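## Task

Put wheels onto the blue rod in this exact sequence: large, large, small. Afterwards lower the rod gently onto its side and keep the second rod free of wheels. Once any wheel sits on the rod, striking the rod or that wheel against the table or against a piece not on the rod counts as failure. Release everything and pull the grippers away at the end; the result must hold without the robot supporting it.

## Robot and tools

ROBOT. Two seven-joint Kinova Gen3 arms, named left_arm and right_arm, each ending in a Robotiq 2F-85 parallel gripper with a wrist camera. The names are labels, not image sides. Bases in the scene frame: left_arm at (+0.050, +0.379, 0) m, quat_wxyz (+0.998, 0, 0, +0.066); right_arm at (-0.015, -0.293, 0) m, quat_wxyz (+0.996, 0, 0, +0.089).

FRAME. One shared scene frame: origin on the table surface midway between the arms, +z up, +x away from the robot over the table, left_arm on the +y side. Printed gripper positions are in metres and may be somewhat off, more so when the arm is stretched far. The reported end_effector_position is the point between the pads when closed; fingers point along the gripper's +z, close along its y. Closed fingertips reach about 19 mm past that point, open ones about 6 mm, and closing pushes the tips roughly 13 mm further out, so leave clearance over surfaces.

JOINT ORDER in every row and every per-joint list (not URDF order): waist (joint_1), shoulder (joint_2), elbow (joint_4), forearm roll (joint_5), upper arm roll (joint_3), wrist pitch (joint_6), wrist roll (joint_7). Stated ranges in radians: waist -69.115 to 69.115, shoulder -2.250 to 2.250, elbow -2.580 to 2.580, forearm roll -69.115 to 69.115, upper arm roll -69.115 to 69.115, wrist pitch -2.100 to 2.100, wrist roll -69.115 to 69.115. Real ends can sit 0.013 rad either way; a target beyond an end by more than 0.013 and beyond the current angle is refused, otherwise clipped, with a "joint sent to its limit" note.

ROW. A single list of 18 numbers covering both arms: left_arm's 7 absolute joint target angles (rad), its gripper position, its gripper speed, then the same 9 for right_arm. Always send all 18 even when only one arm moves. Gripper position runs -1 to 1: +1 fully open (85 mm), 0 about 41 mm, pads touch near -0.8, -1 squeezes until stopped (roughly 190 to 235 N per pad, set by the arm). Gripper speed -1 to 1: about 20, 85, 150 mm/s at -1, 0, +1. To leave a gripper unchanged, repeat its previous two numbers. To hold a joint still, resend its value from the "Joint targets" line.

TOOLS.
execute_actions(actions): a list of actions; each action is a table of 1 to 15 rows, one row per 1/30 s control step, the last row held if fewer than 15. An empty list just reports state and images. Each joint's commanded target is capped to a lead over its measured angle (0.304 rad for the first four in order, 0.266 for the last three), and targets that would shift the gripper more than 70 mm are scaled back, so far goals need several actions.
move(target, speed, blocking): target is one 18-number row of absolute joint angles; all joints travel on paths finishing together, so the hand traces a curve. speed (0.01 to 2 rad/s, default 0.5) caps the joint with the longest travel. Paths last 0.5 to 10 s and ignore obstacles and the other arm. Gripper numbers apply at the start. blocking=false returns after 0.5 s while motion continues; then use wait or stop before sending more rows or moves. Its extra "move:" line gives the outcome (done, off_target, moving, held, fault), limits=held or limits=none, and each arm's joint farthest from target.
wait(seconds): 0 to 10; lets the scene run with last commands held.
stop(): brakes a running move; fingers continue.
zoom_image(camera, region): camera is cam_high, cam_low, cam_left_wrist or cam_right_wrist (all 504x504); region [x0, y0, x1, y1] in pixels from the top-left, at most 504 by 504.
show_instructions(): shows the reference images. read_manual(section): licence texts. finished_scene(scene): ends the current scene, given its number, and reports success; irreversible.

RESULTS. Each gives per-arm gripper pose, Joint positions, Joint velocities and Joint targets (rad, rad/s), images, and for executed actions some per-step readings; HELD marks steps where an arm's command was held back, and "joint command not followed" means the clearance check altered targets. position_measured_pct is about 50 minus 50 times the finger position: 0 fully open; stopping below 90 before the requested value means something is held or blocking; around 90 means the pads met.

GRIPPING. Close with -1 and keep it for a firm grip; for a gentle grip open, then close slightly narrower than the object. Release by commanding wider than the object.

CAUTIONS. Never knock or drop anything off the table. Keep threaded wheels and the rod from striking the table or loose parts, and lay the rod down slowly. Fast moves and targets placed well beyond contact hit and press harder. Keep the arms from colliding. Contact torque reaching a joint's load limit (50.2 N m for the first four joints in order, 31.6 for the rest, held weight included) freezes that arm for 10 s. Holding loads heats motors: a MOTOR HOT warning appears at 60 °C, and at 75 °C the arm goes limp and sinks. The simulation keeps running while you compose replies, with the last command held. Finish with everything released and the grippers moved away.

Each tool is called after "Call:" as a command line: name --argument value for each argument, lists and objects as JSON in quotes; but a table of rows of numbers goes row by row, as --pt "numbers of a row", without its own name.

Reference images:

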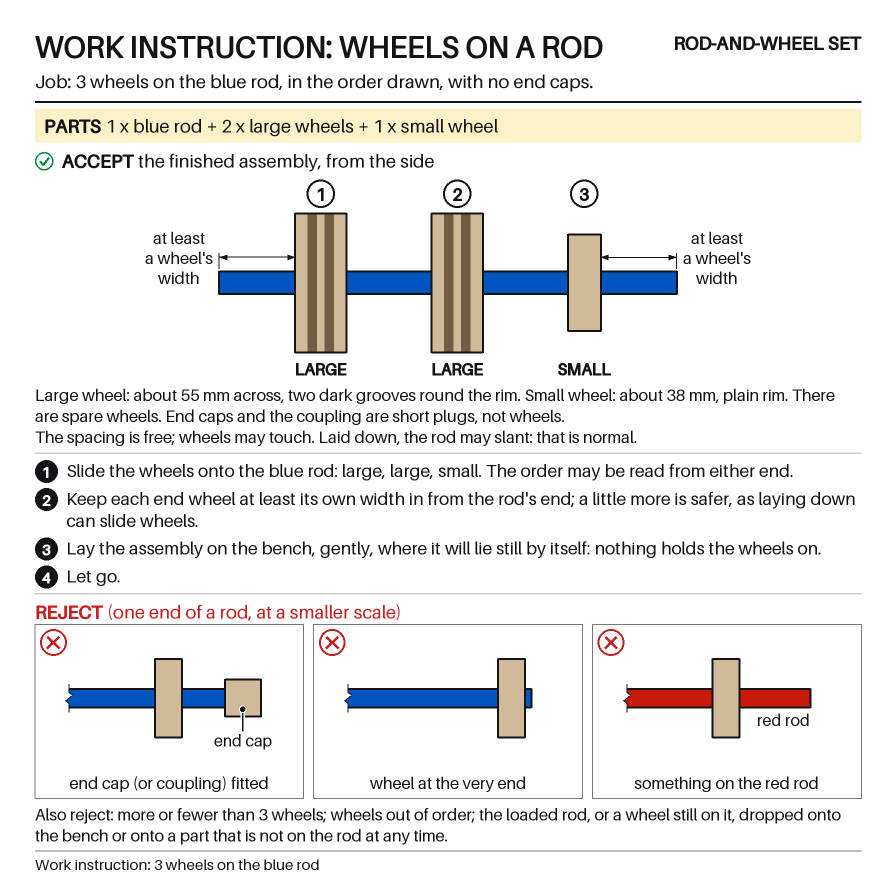

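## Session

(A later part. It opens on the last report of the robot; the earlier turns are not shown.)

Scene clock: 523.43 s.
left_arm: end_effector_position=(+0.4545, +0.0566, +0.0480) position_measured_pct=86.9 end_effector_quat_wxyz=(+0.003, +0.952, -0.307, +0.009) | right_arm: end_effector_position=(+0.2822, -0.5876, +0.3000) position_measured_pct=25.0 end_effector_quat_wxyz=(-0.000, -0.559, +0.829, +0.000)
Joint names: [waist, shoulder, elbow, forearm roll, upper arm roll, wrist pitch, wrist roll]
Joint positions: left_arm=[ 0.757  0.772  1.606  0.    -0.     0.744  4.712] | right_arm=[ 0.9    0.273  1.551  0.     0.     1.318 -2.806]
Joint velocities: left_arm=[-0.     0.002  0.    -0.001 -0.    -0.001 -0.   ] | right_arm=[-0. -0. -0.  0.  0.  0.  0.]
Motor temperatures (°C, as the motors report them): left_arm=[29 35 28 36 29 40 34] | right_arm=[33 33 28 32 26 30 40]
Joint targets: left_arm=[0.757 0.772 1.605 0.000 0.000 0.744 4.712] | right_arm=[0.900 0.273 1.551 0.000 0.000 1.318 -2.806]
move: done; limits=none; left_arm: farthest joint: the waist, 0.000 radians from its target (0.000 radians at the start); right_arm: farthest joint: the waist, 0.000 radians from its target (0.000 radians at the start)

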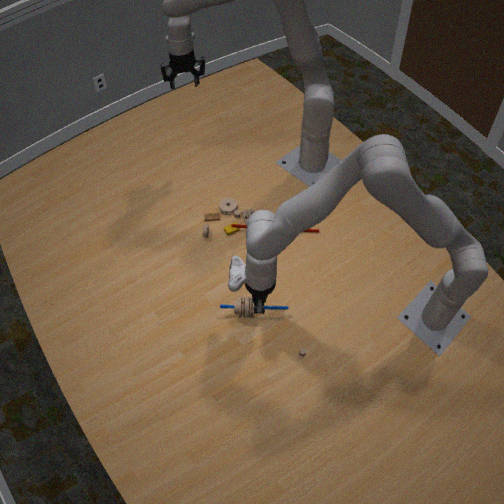

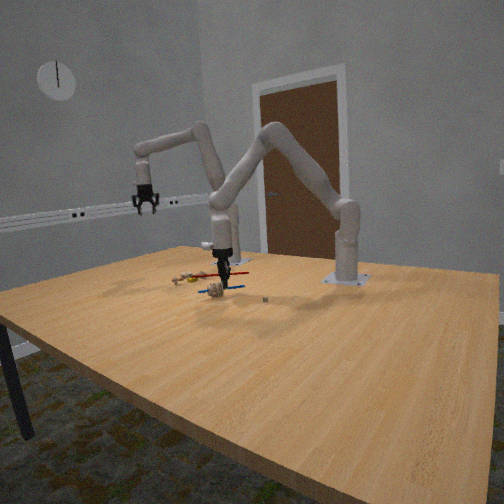

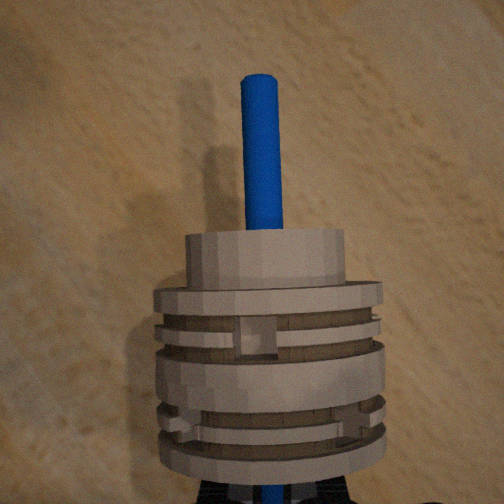

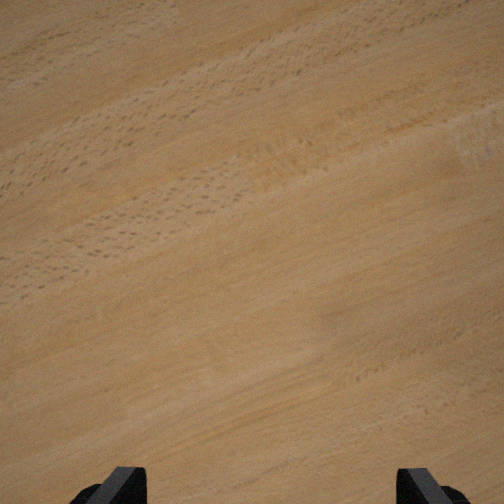

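Call:
zoom_image --camera "cam_low" --region '[170, 250, 270, 310]'

Call:
move --target '[0.7573,0.7789,1.6075,0,0,0.7351,4.7124,-1,-0.3,0.9,0.2727,1.5511,0,0,1.3178,-2.8058,0.5,-0.6]' --speed 0.01

Call:
zoom_image --camera "cam_low" --region '[170, 250, 270, 310]'

Region (170, 250, 270, 310) of cam_low's 504x504 image, scaled by 5.040, with more detail than that image has; it fills the top 302 rows of this view, and the rest is white.

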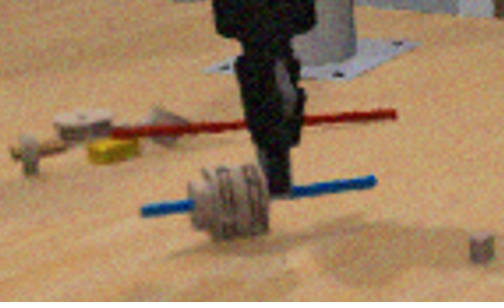

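Scene clock: 527.80 s.
left_arm: end_effector_position=(+0.4547, +0.0565, +0.0441) position_measured_pct=86.9 end_effector_quat_wxyz=(+0.003, +0.952, -0.307, +0.010) | right_arm: end_effector_position=(+0.2822, -0.5876, +0.3000) position_measured_pct=25.0 end_effector_quat_wxyz=(-0.000, -0.559, +0.829, +0.000)
Joint names: [waist, shoulder, elbow, forearm roll, upper arm roll, wrist pitch, wrist roll]
Joint positions: left_arm=[0.757 0.779 1.608 0.    0.    0.735 4.712] | right_arm=[ 0.9    0.273  1.551  0.     0.     1.318 -2.806]
Joint velocities: left_arm=[-0.001  0.     0.     0.     0.    -0.001  0.   ] | right_arm=[-0.    -0.     0.002 -0.    -0.    -0.    -0.   ]
Motor temperatures (°C, as the motors report them): left_arm=[29 35 28 36 29 40 34] | right_arm=[33 33 28 32 26 30 40]
Joint targets: left_arm=[0.757 0.779 1.608 0.000 0.000 0.735 4.712] | right_arm=[0.900 0.273 1.551 0.000 0.000 1.318 -2.806]
move: done; limits=none; left_arm: farthest joint: the waist, 0.000 radians from its target (0.000 radians at the start); right_arm: farthest joint: the waist, 0.000 radians from its target (0.000 radians at the start)

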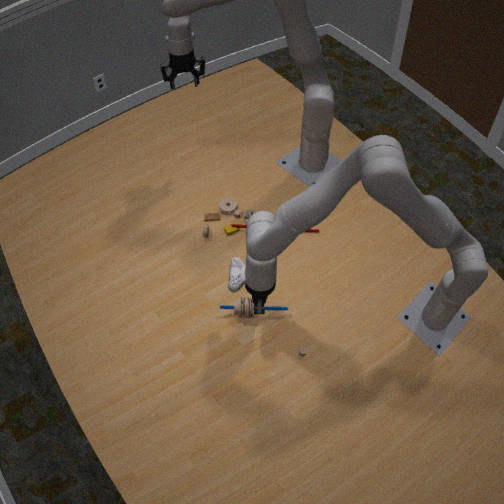

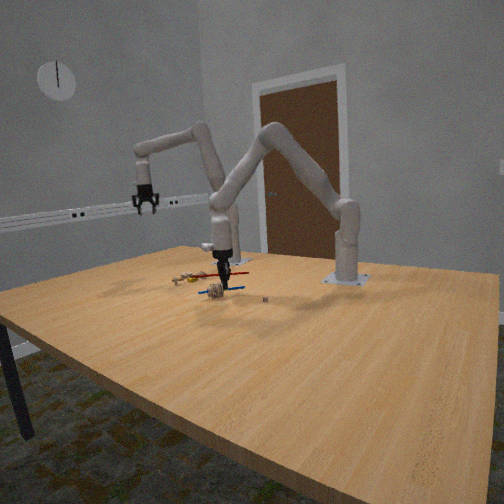

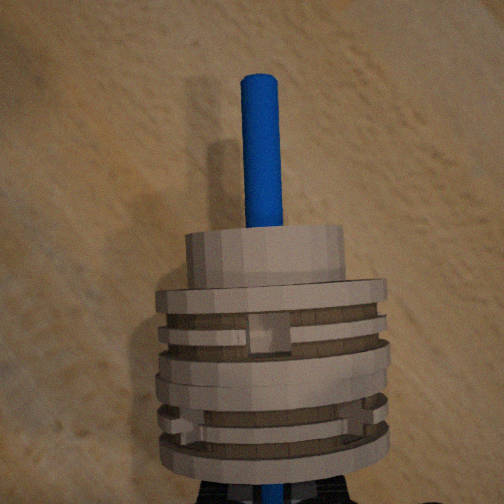

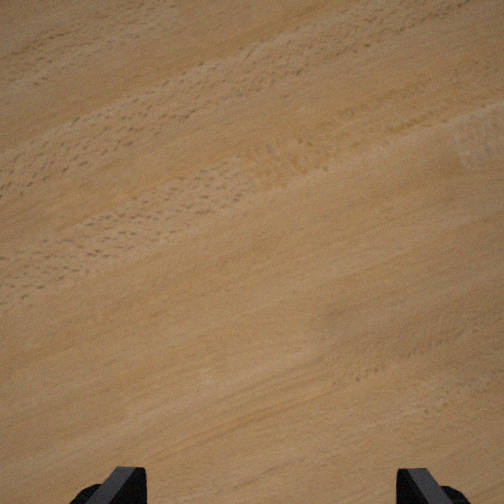

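Region (170, 250, 270, 310) of cam_low's 504x504 image, scaled by 5.040, with more detail than that image has; it fills the top 302 rows of this view, and the rest is white.

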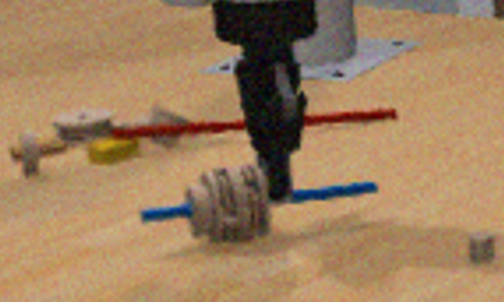

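Call:
move --target '[0.7573,0.7807,1.6081,0,0,0.7328,4.7124,-1,-0.3,0.9,0.2727,1.5511,0,0,1.3178,-2.8058,0.5,-0.6]' --speed 0.01

Scene clock: 531.67 s.
left_arm: end_effector_position=(+0.4547, +0.0565, +0.0432) position_measured_pct=86.9 end_effector_quat_wxyz=(+0.003, +0.952, -0.307, +0.010) | right_arm: end_effector_position=(+0.2822, -0.5876, +0.3000) position_measured_pct=25.0 end_effector_quat_wxyz=(-0.000, -0.559, +0.829, +0.000)
Joint names: [waist, shoulder, elbow, forearm roll, upper arm roll, wrist pitch, wrist roll]
Joint positions: left_arm=[0.757 0.78  1.608 0.    0.    0.733 4.712] | right_arm=[ 0.9    0.273  1.551  0.     0.     1.318 -2.806]
Joint velocities: left_arm=[ 0.     0.001  0.    -0.001 -0.    -0.     0.   ] | right_arm=[ 0.     0.     0.001 -0.    -0.     0.     0.   ]
Motor temperatures (°C, as the motors report them): left_arm=[29 36 28 36 29 40 34] | right_arm=[33 33 28 32 26 30 40]
Joint targets: left_arm=[0.757 0.781 1.608 0.000 0.000 0.733 4.712] | right_arm=[0.900 0.273 1.551 0.000 0.000 1.318 -2.806]
move: done; limits=none; left_arm: farthest joint: the waist, 0.000 radians from its target (0.000 radians at the start); right_arm: farthest joint: the waist, 0.000 radians from its target (0.000 radians at the start)

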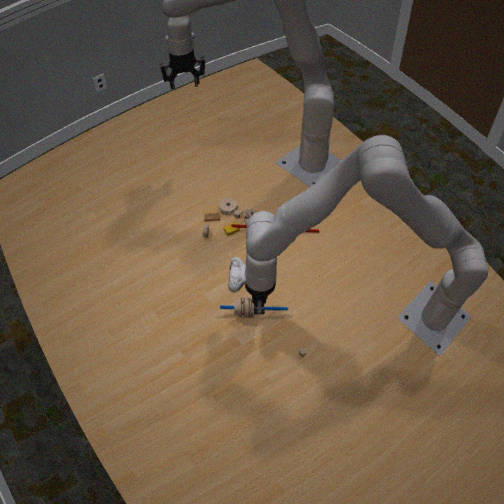

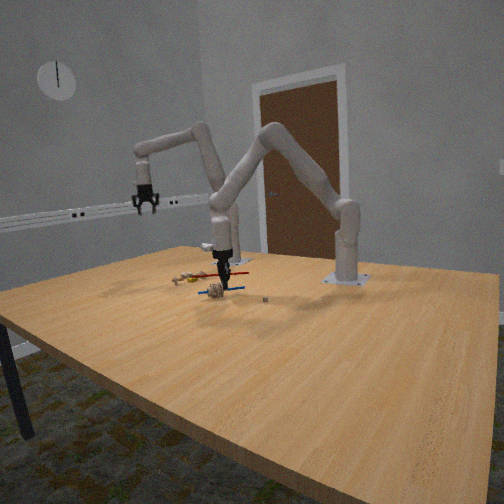

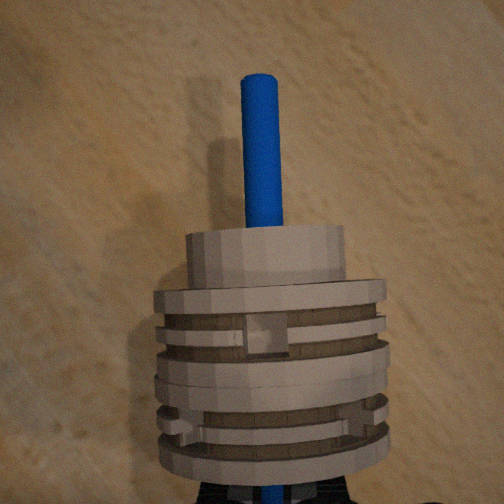

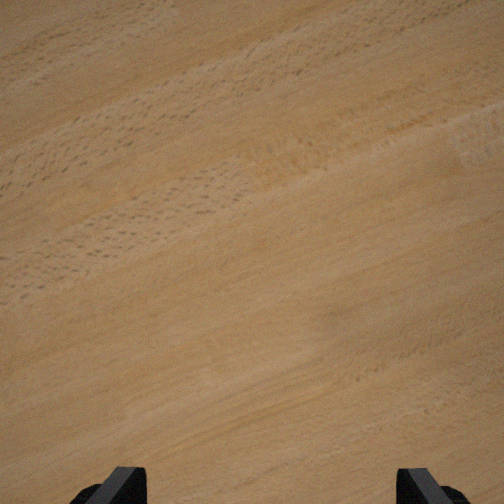

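Call:
execute_actions --actions '[[[0.7573,0.7807,1.6081,0,0,0.7328,4.7124,-0.45,-1,0.9,0.2727,1.5511,0,0,1.3178,-2.8058,0.5,-0.6]],[[0.7573,0.7807,1.6081,0,0,0.7328,4.7124,-0.45,-1,0.9,0.2727,1.5511,0,0,1.3178,-2.8058,0.5,-0.6]],[[0.7573,0.7807,1.6081,0,0,0.7328,4.7124,-0.45,-1,0.9,0.2727,1.5511,0,0,1.3178,-2.8058,0.5,-0.6]]]'

Scene clock: 535.50 s.
left_arm: end_effector_position=(+0.4547, +0.0565, +0.0431) position_measured_pct=72.6 end_effector_quat_wxyz=(+0.003, +0.952, -0.307, +0.010) | right_arm: end_effector_position=(+0.2822, -0.5876, +0.3000) position_measured_pct=25.0 end_effector_quat_wxyz=(-0.000, -0.559, +0.829, +0.000)
Joint names: [waist, shoulder, elbow, forearm roll, upper arm roll, wrist pitch, wrist roll]
Joint positions: left_arm=[0.757 0.781 1.608 0.    0.    0.733 4.712] | right_arm=[ 0.9    0.273  1.551  0.     0.     1.318 -2.806]
Joint velocities: left_arm=[ 0.    -0.001 -0.    -0.001 -0.     0.001 -0.   ] | right_arm=[ 0.     0.     0.001 -0.     0.    -0.     0.   ]
Motor temperatures (°C, as the motors report them): left_arm=[29 36 28 36 29 40 34] | right_arm=[33 33 28 32 26 30 40]
Joint targets: left_arm=[0.757 0.781 1.608 0.000 0.000 0.733 4.712] | right_arm=[0.900 0.273 1.551 0.000 0.000 1.318 -2.806]
Step readings (joint positions; steps 1 to 15: 1st action; 16 to 30: 2nd action; 31 to 45: 3rd action):
0: left_arm=[0.757 0.780 1.608 0.000 0.000 0.733 4.712] | right_arm=[0.900 0.273 1.551 0.000 0.000 1.318 -2.806]
1: left_arm=[0.757 0.780 1.608 0.000 0.000 0.733 4.712] | right_arm=[0.900 0.273 1.551 0.000 0.000 1.318 -2.806]
2: left_arm=[0.757 0.780 1.608 0.000 0.000 0.733 4.712] | right_arm=[0.900 0.273 1.551 0.000 0.000 1.318 -2.806]
4: left_arm=[0.757 0.781 1.608 0.000 0.000 0.733 4.712] | right_arm=[0.900 0.273 1.551 0.000 0.000 1.318 -2.806]
8: left_arm=[0.757 0.781 1.608 0.000 0.000 0.733 4.712] | right_arm=[0.900 0.273 1.551 0.000 0.000 1.318 -2.806]
15: left_arm=[0.757 0.781 1.608 -0.000 0.000 0.733 4.712] | right_arm=[0.900 0.273 1.551 0.000 0.000 1.318 -2.806]
16: left_arm=[0.757 0.781 1.608 -0.000 -0.000 0.733 4.712] | right_arm=[0.900 0.273 1.551 0.000 0.000 1.318 -2.806]
17: left_arm=[0.757 0.781 1.608 -0.000 -0.000 0.733 4.712] | right_arm=[0.900 0.273 1.551 0.000 0.000 1.318 -2.806]
19: left_arm=[0.757 0.781 1.608 -0.000 -0.000 0.733 4.712] | right_arm=[0.900 0.273 1.551 0.000 0.000 1.318 -2.806]
23: left_arm=[0.757 0.781 1.608 0.000 0.000 0.733 4.712] | right_arm=[0.900 0.273 1.551 0.000 0.000 1.318 -2.806]
30: left_arm=[0.757 0.781 1.608 -0.000 0.000 0.733 4.712] | right_arm=[0.900 0.273 1.551 0.000 0.000 1.318 -2.806]
31: left_arm=[0.757 0.781 1.608 -0.000 0.000 0.733 4.712] | right_arm=[0.900 0.273 1.551 0.000 0.000 1.318 -2.806]
32: left_arm=[0.757 0.781 1.608 0.000 0.000 0.733 4.712] | right_arm=[0.900 0.273 1.551 0.000 0.000 1.318 -2.806]
34: left_arm=[0.757 0.781 1.608 0.000 0.000 0.733 4.712] | right_arm=[0.900 0.273 1.551 0.000 0.000 1.318 -2.806]
38: left_arm=[0.757 0.781 1.608 0.000 0.000 0.733 4.712] | right_arm=[0.900 0.273 1.551 0.000 0.000 1.318 -2.806]
45: Joint positions above

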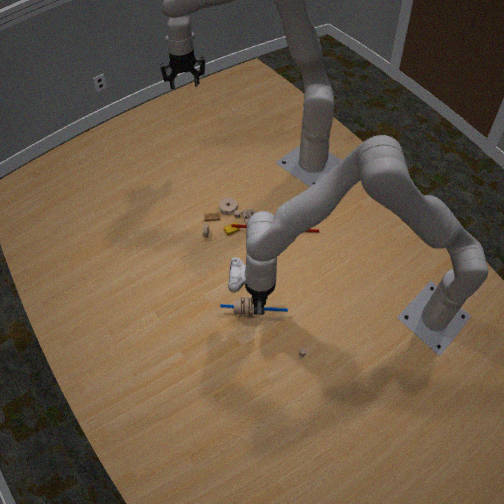

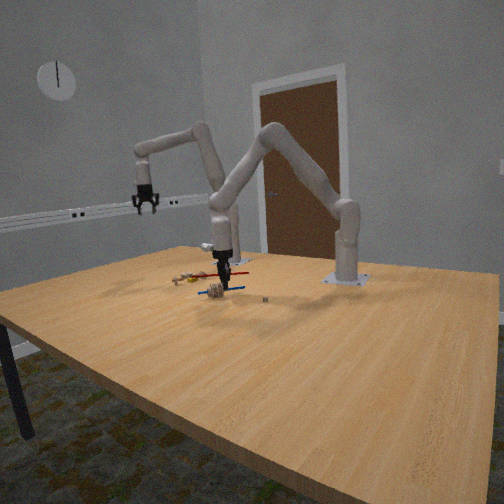

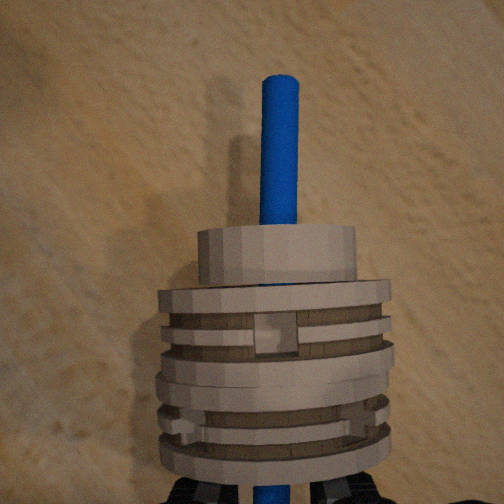

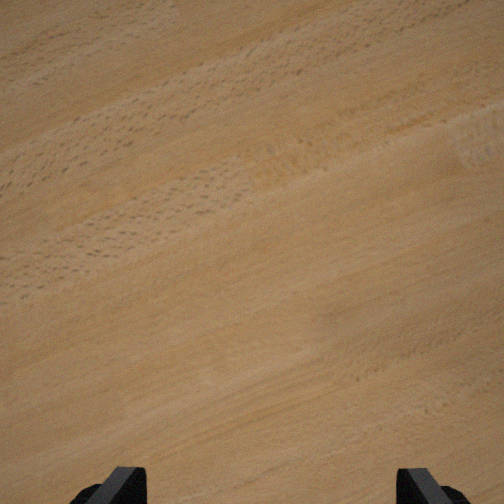

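Call:
execute_actions --actions '[[[0.7573,0.7807,1.6081,0,0,0.7328,4.7124,0.2,-0.5,0.9,0.2727,1.5511,0,0,1.3178,-2.8058,0.5,-0.6]]]'

Call:
move --target '[0.7573,0.619,1.5087,0,0,0.984,4.7124,0.2,-0.5,0.9,0.2727,1.5511,0,0,1.3178,-2.8058,0.5,-0.6]' --speed 0.4

Call:
move --target '[-0.5,0.2727,1.5511,0,0,1.3178,4.7124,0.2,-0.5,0.9,0.2727,1.5511,0,0,1.3178,-2.8058,0.5,-0.6]' --speed 1.0

Scene clock: 538.70 s.
left_arm: end_effector_position=(+0.4547, +0.0565, +0.0431) position_measured_pct=50.0 end_effector_quat_wxyz=(+0.003, +0.952, -0.307, +0.009) | right_arm: end_effector_position=(+0.2822, -0.5876, +0.3000) position_measured_pct=25.0 end_effector_quat_wxyz=(-0.000, -0.559, +0.829, +0.000)
Joint names: [waist, shoulder, elbow, forearm roll, upper arm roll, wrist pitch, wrist roll]
Joint positions: left_arm=[0.757 0.781 1.608 0.    0.    0.733 4.712] | right_arm=[ 0.9    0.273  1.551  0.     0.     1.318 -2.806]
Joint velocities: left_arm=[-0.     0.001 -0.    -0.001  0.    -0.001  0.   ] | right_arm=[-0.    -0.    -0.001  0.    -0.     0.    -0.   ]
Motor temperatures (°C, as the motors report them): left_arm=[29 36 28 36 29 40 34] | right_arm=[33 33 28 32 26 30 40]
Joint targets: left_arm=[0.757 0.781 1.608 0.000 0.000 0.733 4.712] | right_arm=[0.900 0.273 1.551 0.000 0.000 1.318 -2.806]
Step readings (joint positions):
0: left_arm=[0.757 0.781 1.608 0.000 0.000 0.733 4.712] | right_arm=[0.900 0.273 1.551 0.000 0.000 1.318 -2.806]
1: left_arm=[0.757 0.781 1.608 0.000 0.000 0.733 4.712] | right_arm=[0.900 0.273 1.551 0.000 0.000 1.318 -2.806]
2: left_arm=[0.757 0.781 1.608 0.000 0.000 0.733 4.712] | right_arm=[0.900 0.273 1.551 0.000 0.000 1.318 -2.806]
4: left_arm=[0.757 0.781 1.608 -0.000 0.000 0.733 4.712] | right_arm=[0.900 0.273 1.551 0.000 0.000 1.318 -2.806]
8: left_arm=[0.757 0.781 1.608 0.000 0.000 0.733 4.712] | right_arm=[0.900 0.273 1.551 0.000 0.000 1.318 -2.806]
15: Joint positions above

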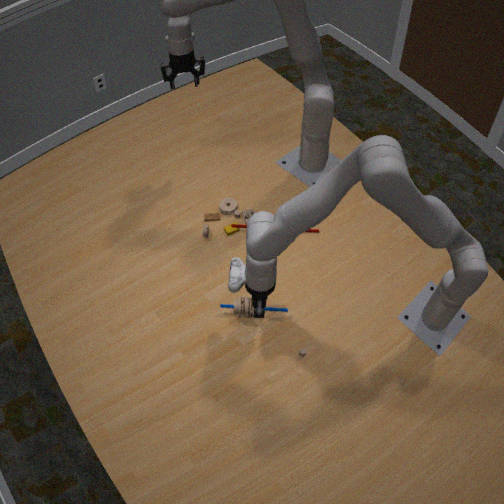

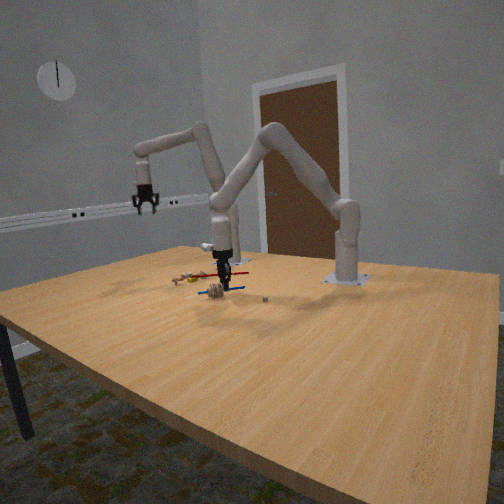

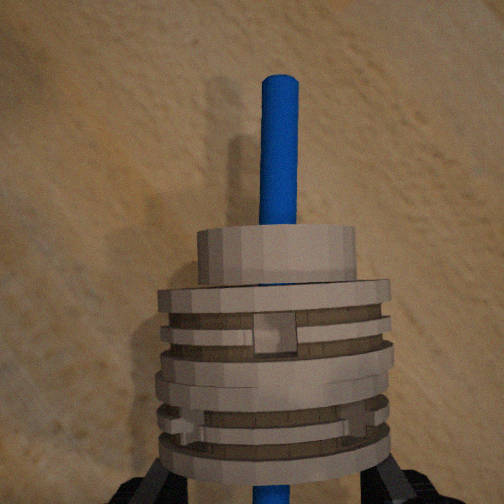

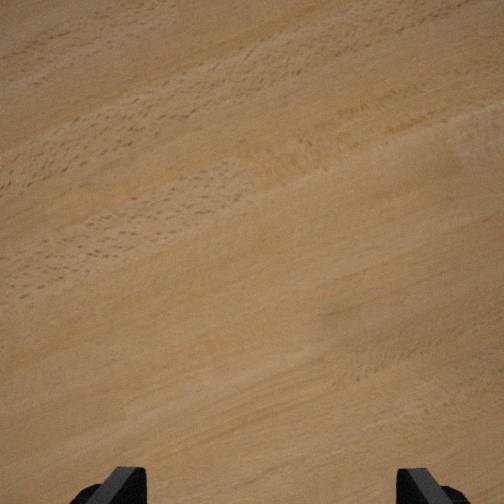

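Scene clock: 539.77 s.
left_arm: end_effector_position=(+0.4571, +0.0548, +0.1501) position_measured_pct=40.1 end_effector_quat_wxyz=(+0.005, +0.952, -0.307, +0.014) | right_arm: end_effector_position=(+0.2822, -0.5876, +0.3000) position_measured_pct=25.0 end_effector_quat_wxyz=(-0.000, -0.559, +0.829, +0.000)
Joint names: [waist, shoulder, elbow, forearm roll, upper arm roll, wrist pitch, wrist roll]
Joint positions: left_arm=[ 0.757  0.619  1.509 -0.     0.     0.984  4.712] | right_arm=[ 0.9    0.273  1.551  0.     0.     1.318 -2.806]
Joint velocities: left_arm=[-0.    -0.003 -0.    -0.     0.    -0.001  0.   ] | right_arm=[ 0.001  0.    -0.    -0.     0.    -0.     0.   ]
Motor temperatures (°C, as the motors report them): left_arm=[29 36 28 36 29 40 34] | right_arm=[33 33 28 32 26 30 40]
Joint targets: left_arm=[0.757 0.619 1.509 0.000 0.000 0.984 4.712] | right_arm=[0.900 0.273 1.551 0.000 0.000 1.318 -2.806]
move: done; limits=none; left_arm: farthest joint: the waist, 0.000 radians from its target (0.000 radians at the start); right_arm: farthest joint: the waist, 0.000 radians from its target (0.000 radians at the start)

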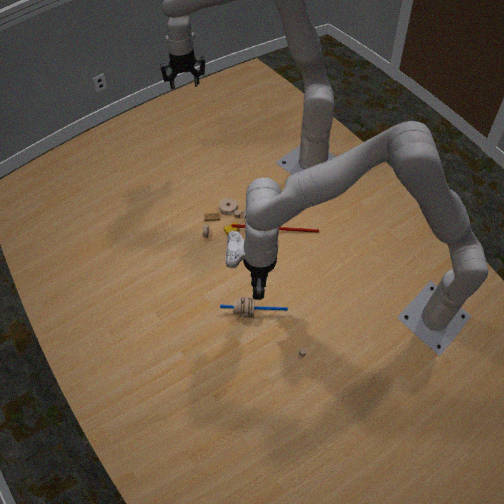

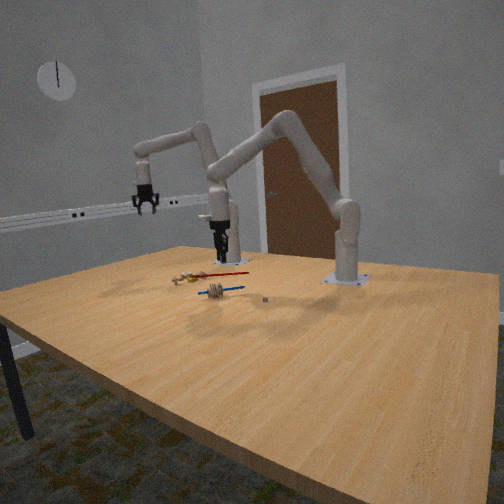

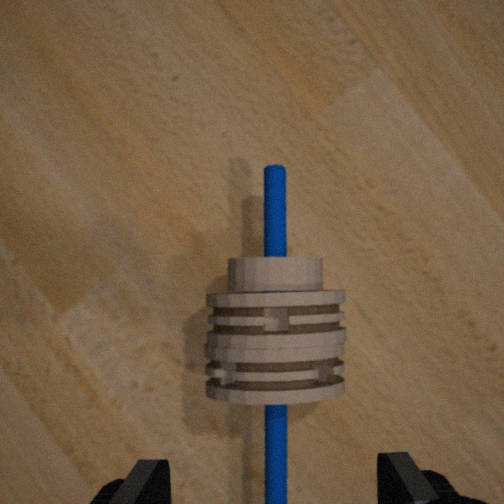

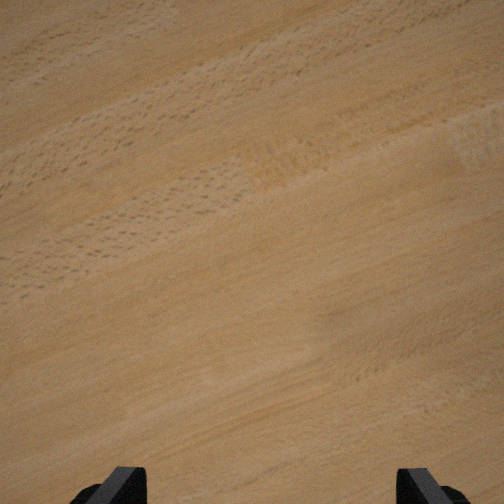

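Scene clock: 541.97 s.
left_arm: end_effector_position=(+0.4013, +0.6060, +0.3000) position_measured_pct=40.1 end_effector_quat_wxyz=(+0.000, +0.950, +0.311, -0.000) | right_arm: end_effector_position=(+0.2822, -0.5876, +0.3000) position_measured_pct=25.0 end_effector_quat_wxyz=(-0.000, -0.559, +0.829, +0.000)
Joint names: [waist, shoulder, elbow, forearm roll, upper arm roll, wrist pitch, wrist roll]
Joint positions: left_arm=[-0.5    0.273  1.551 -0.    -0.     1.318  4.712] | right_arm=[ 0.9    0.273  1.551  0.     0.     1.318 -2.806]
Joint velocities: left_arm=[-0.003 -0.001  0.     0.001  0.    -0.    -0.001] | right_arm=[ 0.001 -0.    -0.     0.    -0.    -0.     0.   ]
Motor temperatures (°C, as the motors report them): left_arm=[29 36 28 36 29 40 34] | right_arm=[33 33 28 32 26 30 40]
Joint targets: left_arm=[-0.500 0.273 1.551 0.000 0.000 1.318 4.712] | right_arm=[0.900 0.273 1.551 0.000 0.000 1.318 -2.806]
move: done; limits=none; left_arm: farthest joint: the waist, 0.000 radians from its target (1.257 radians at the start); right_arm: farthest joint: the waist, 0.000 radians from its target (0.000 radians at the start)

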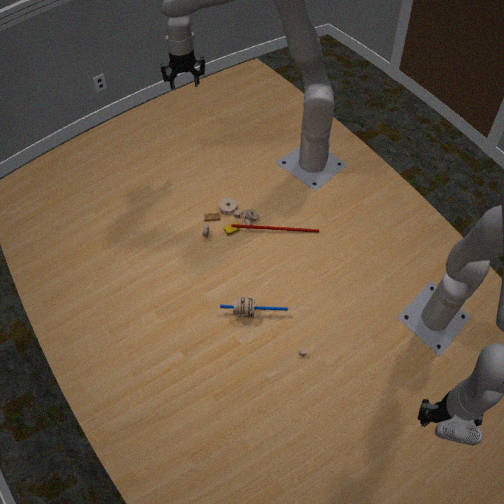

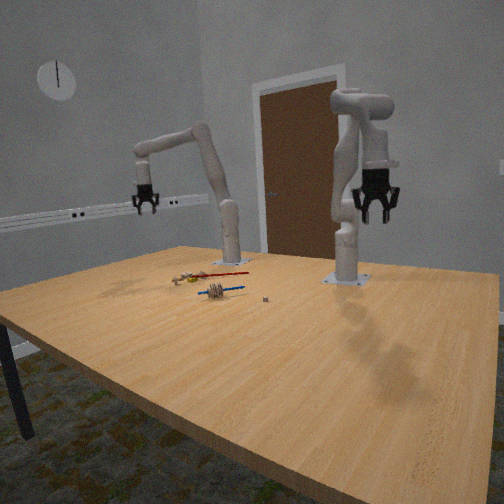

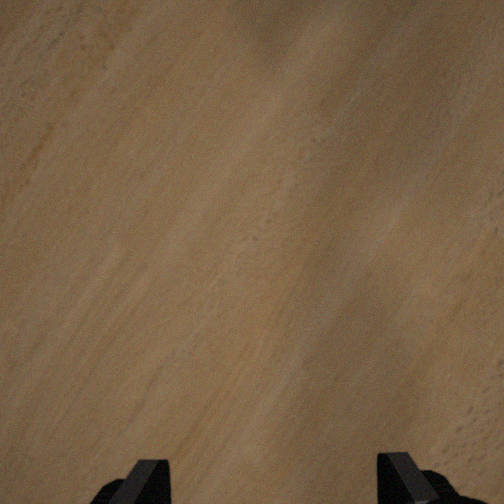

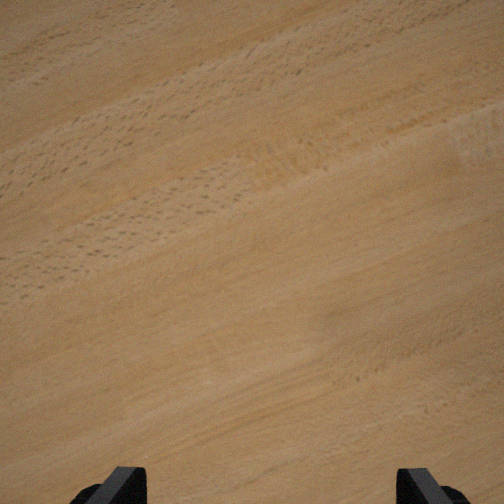

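Call:
finished_scene --scene 1

The scene is finished: the task was done.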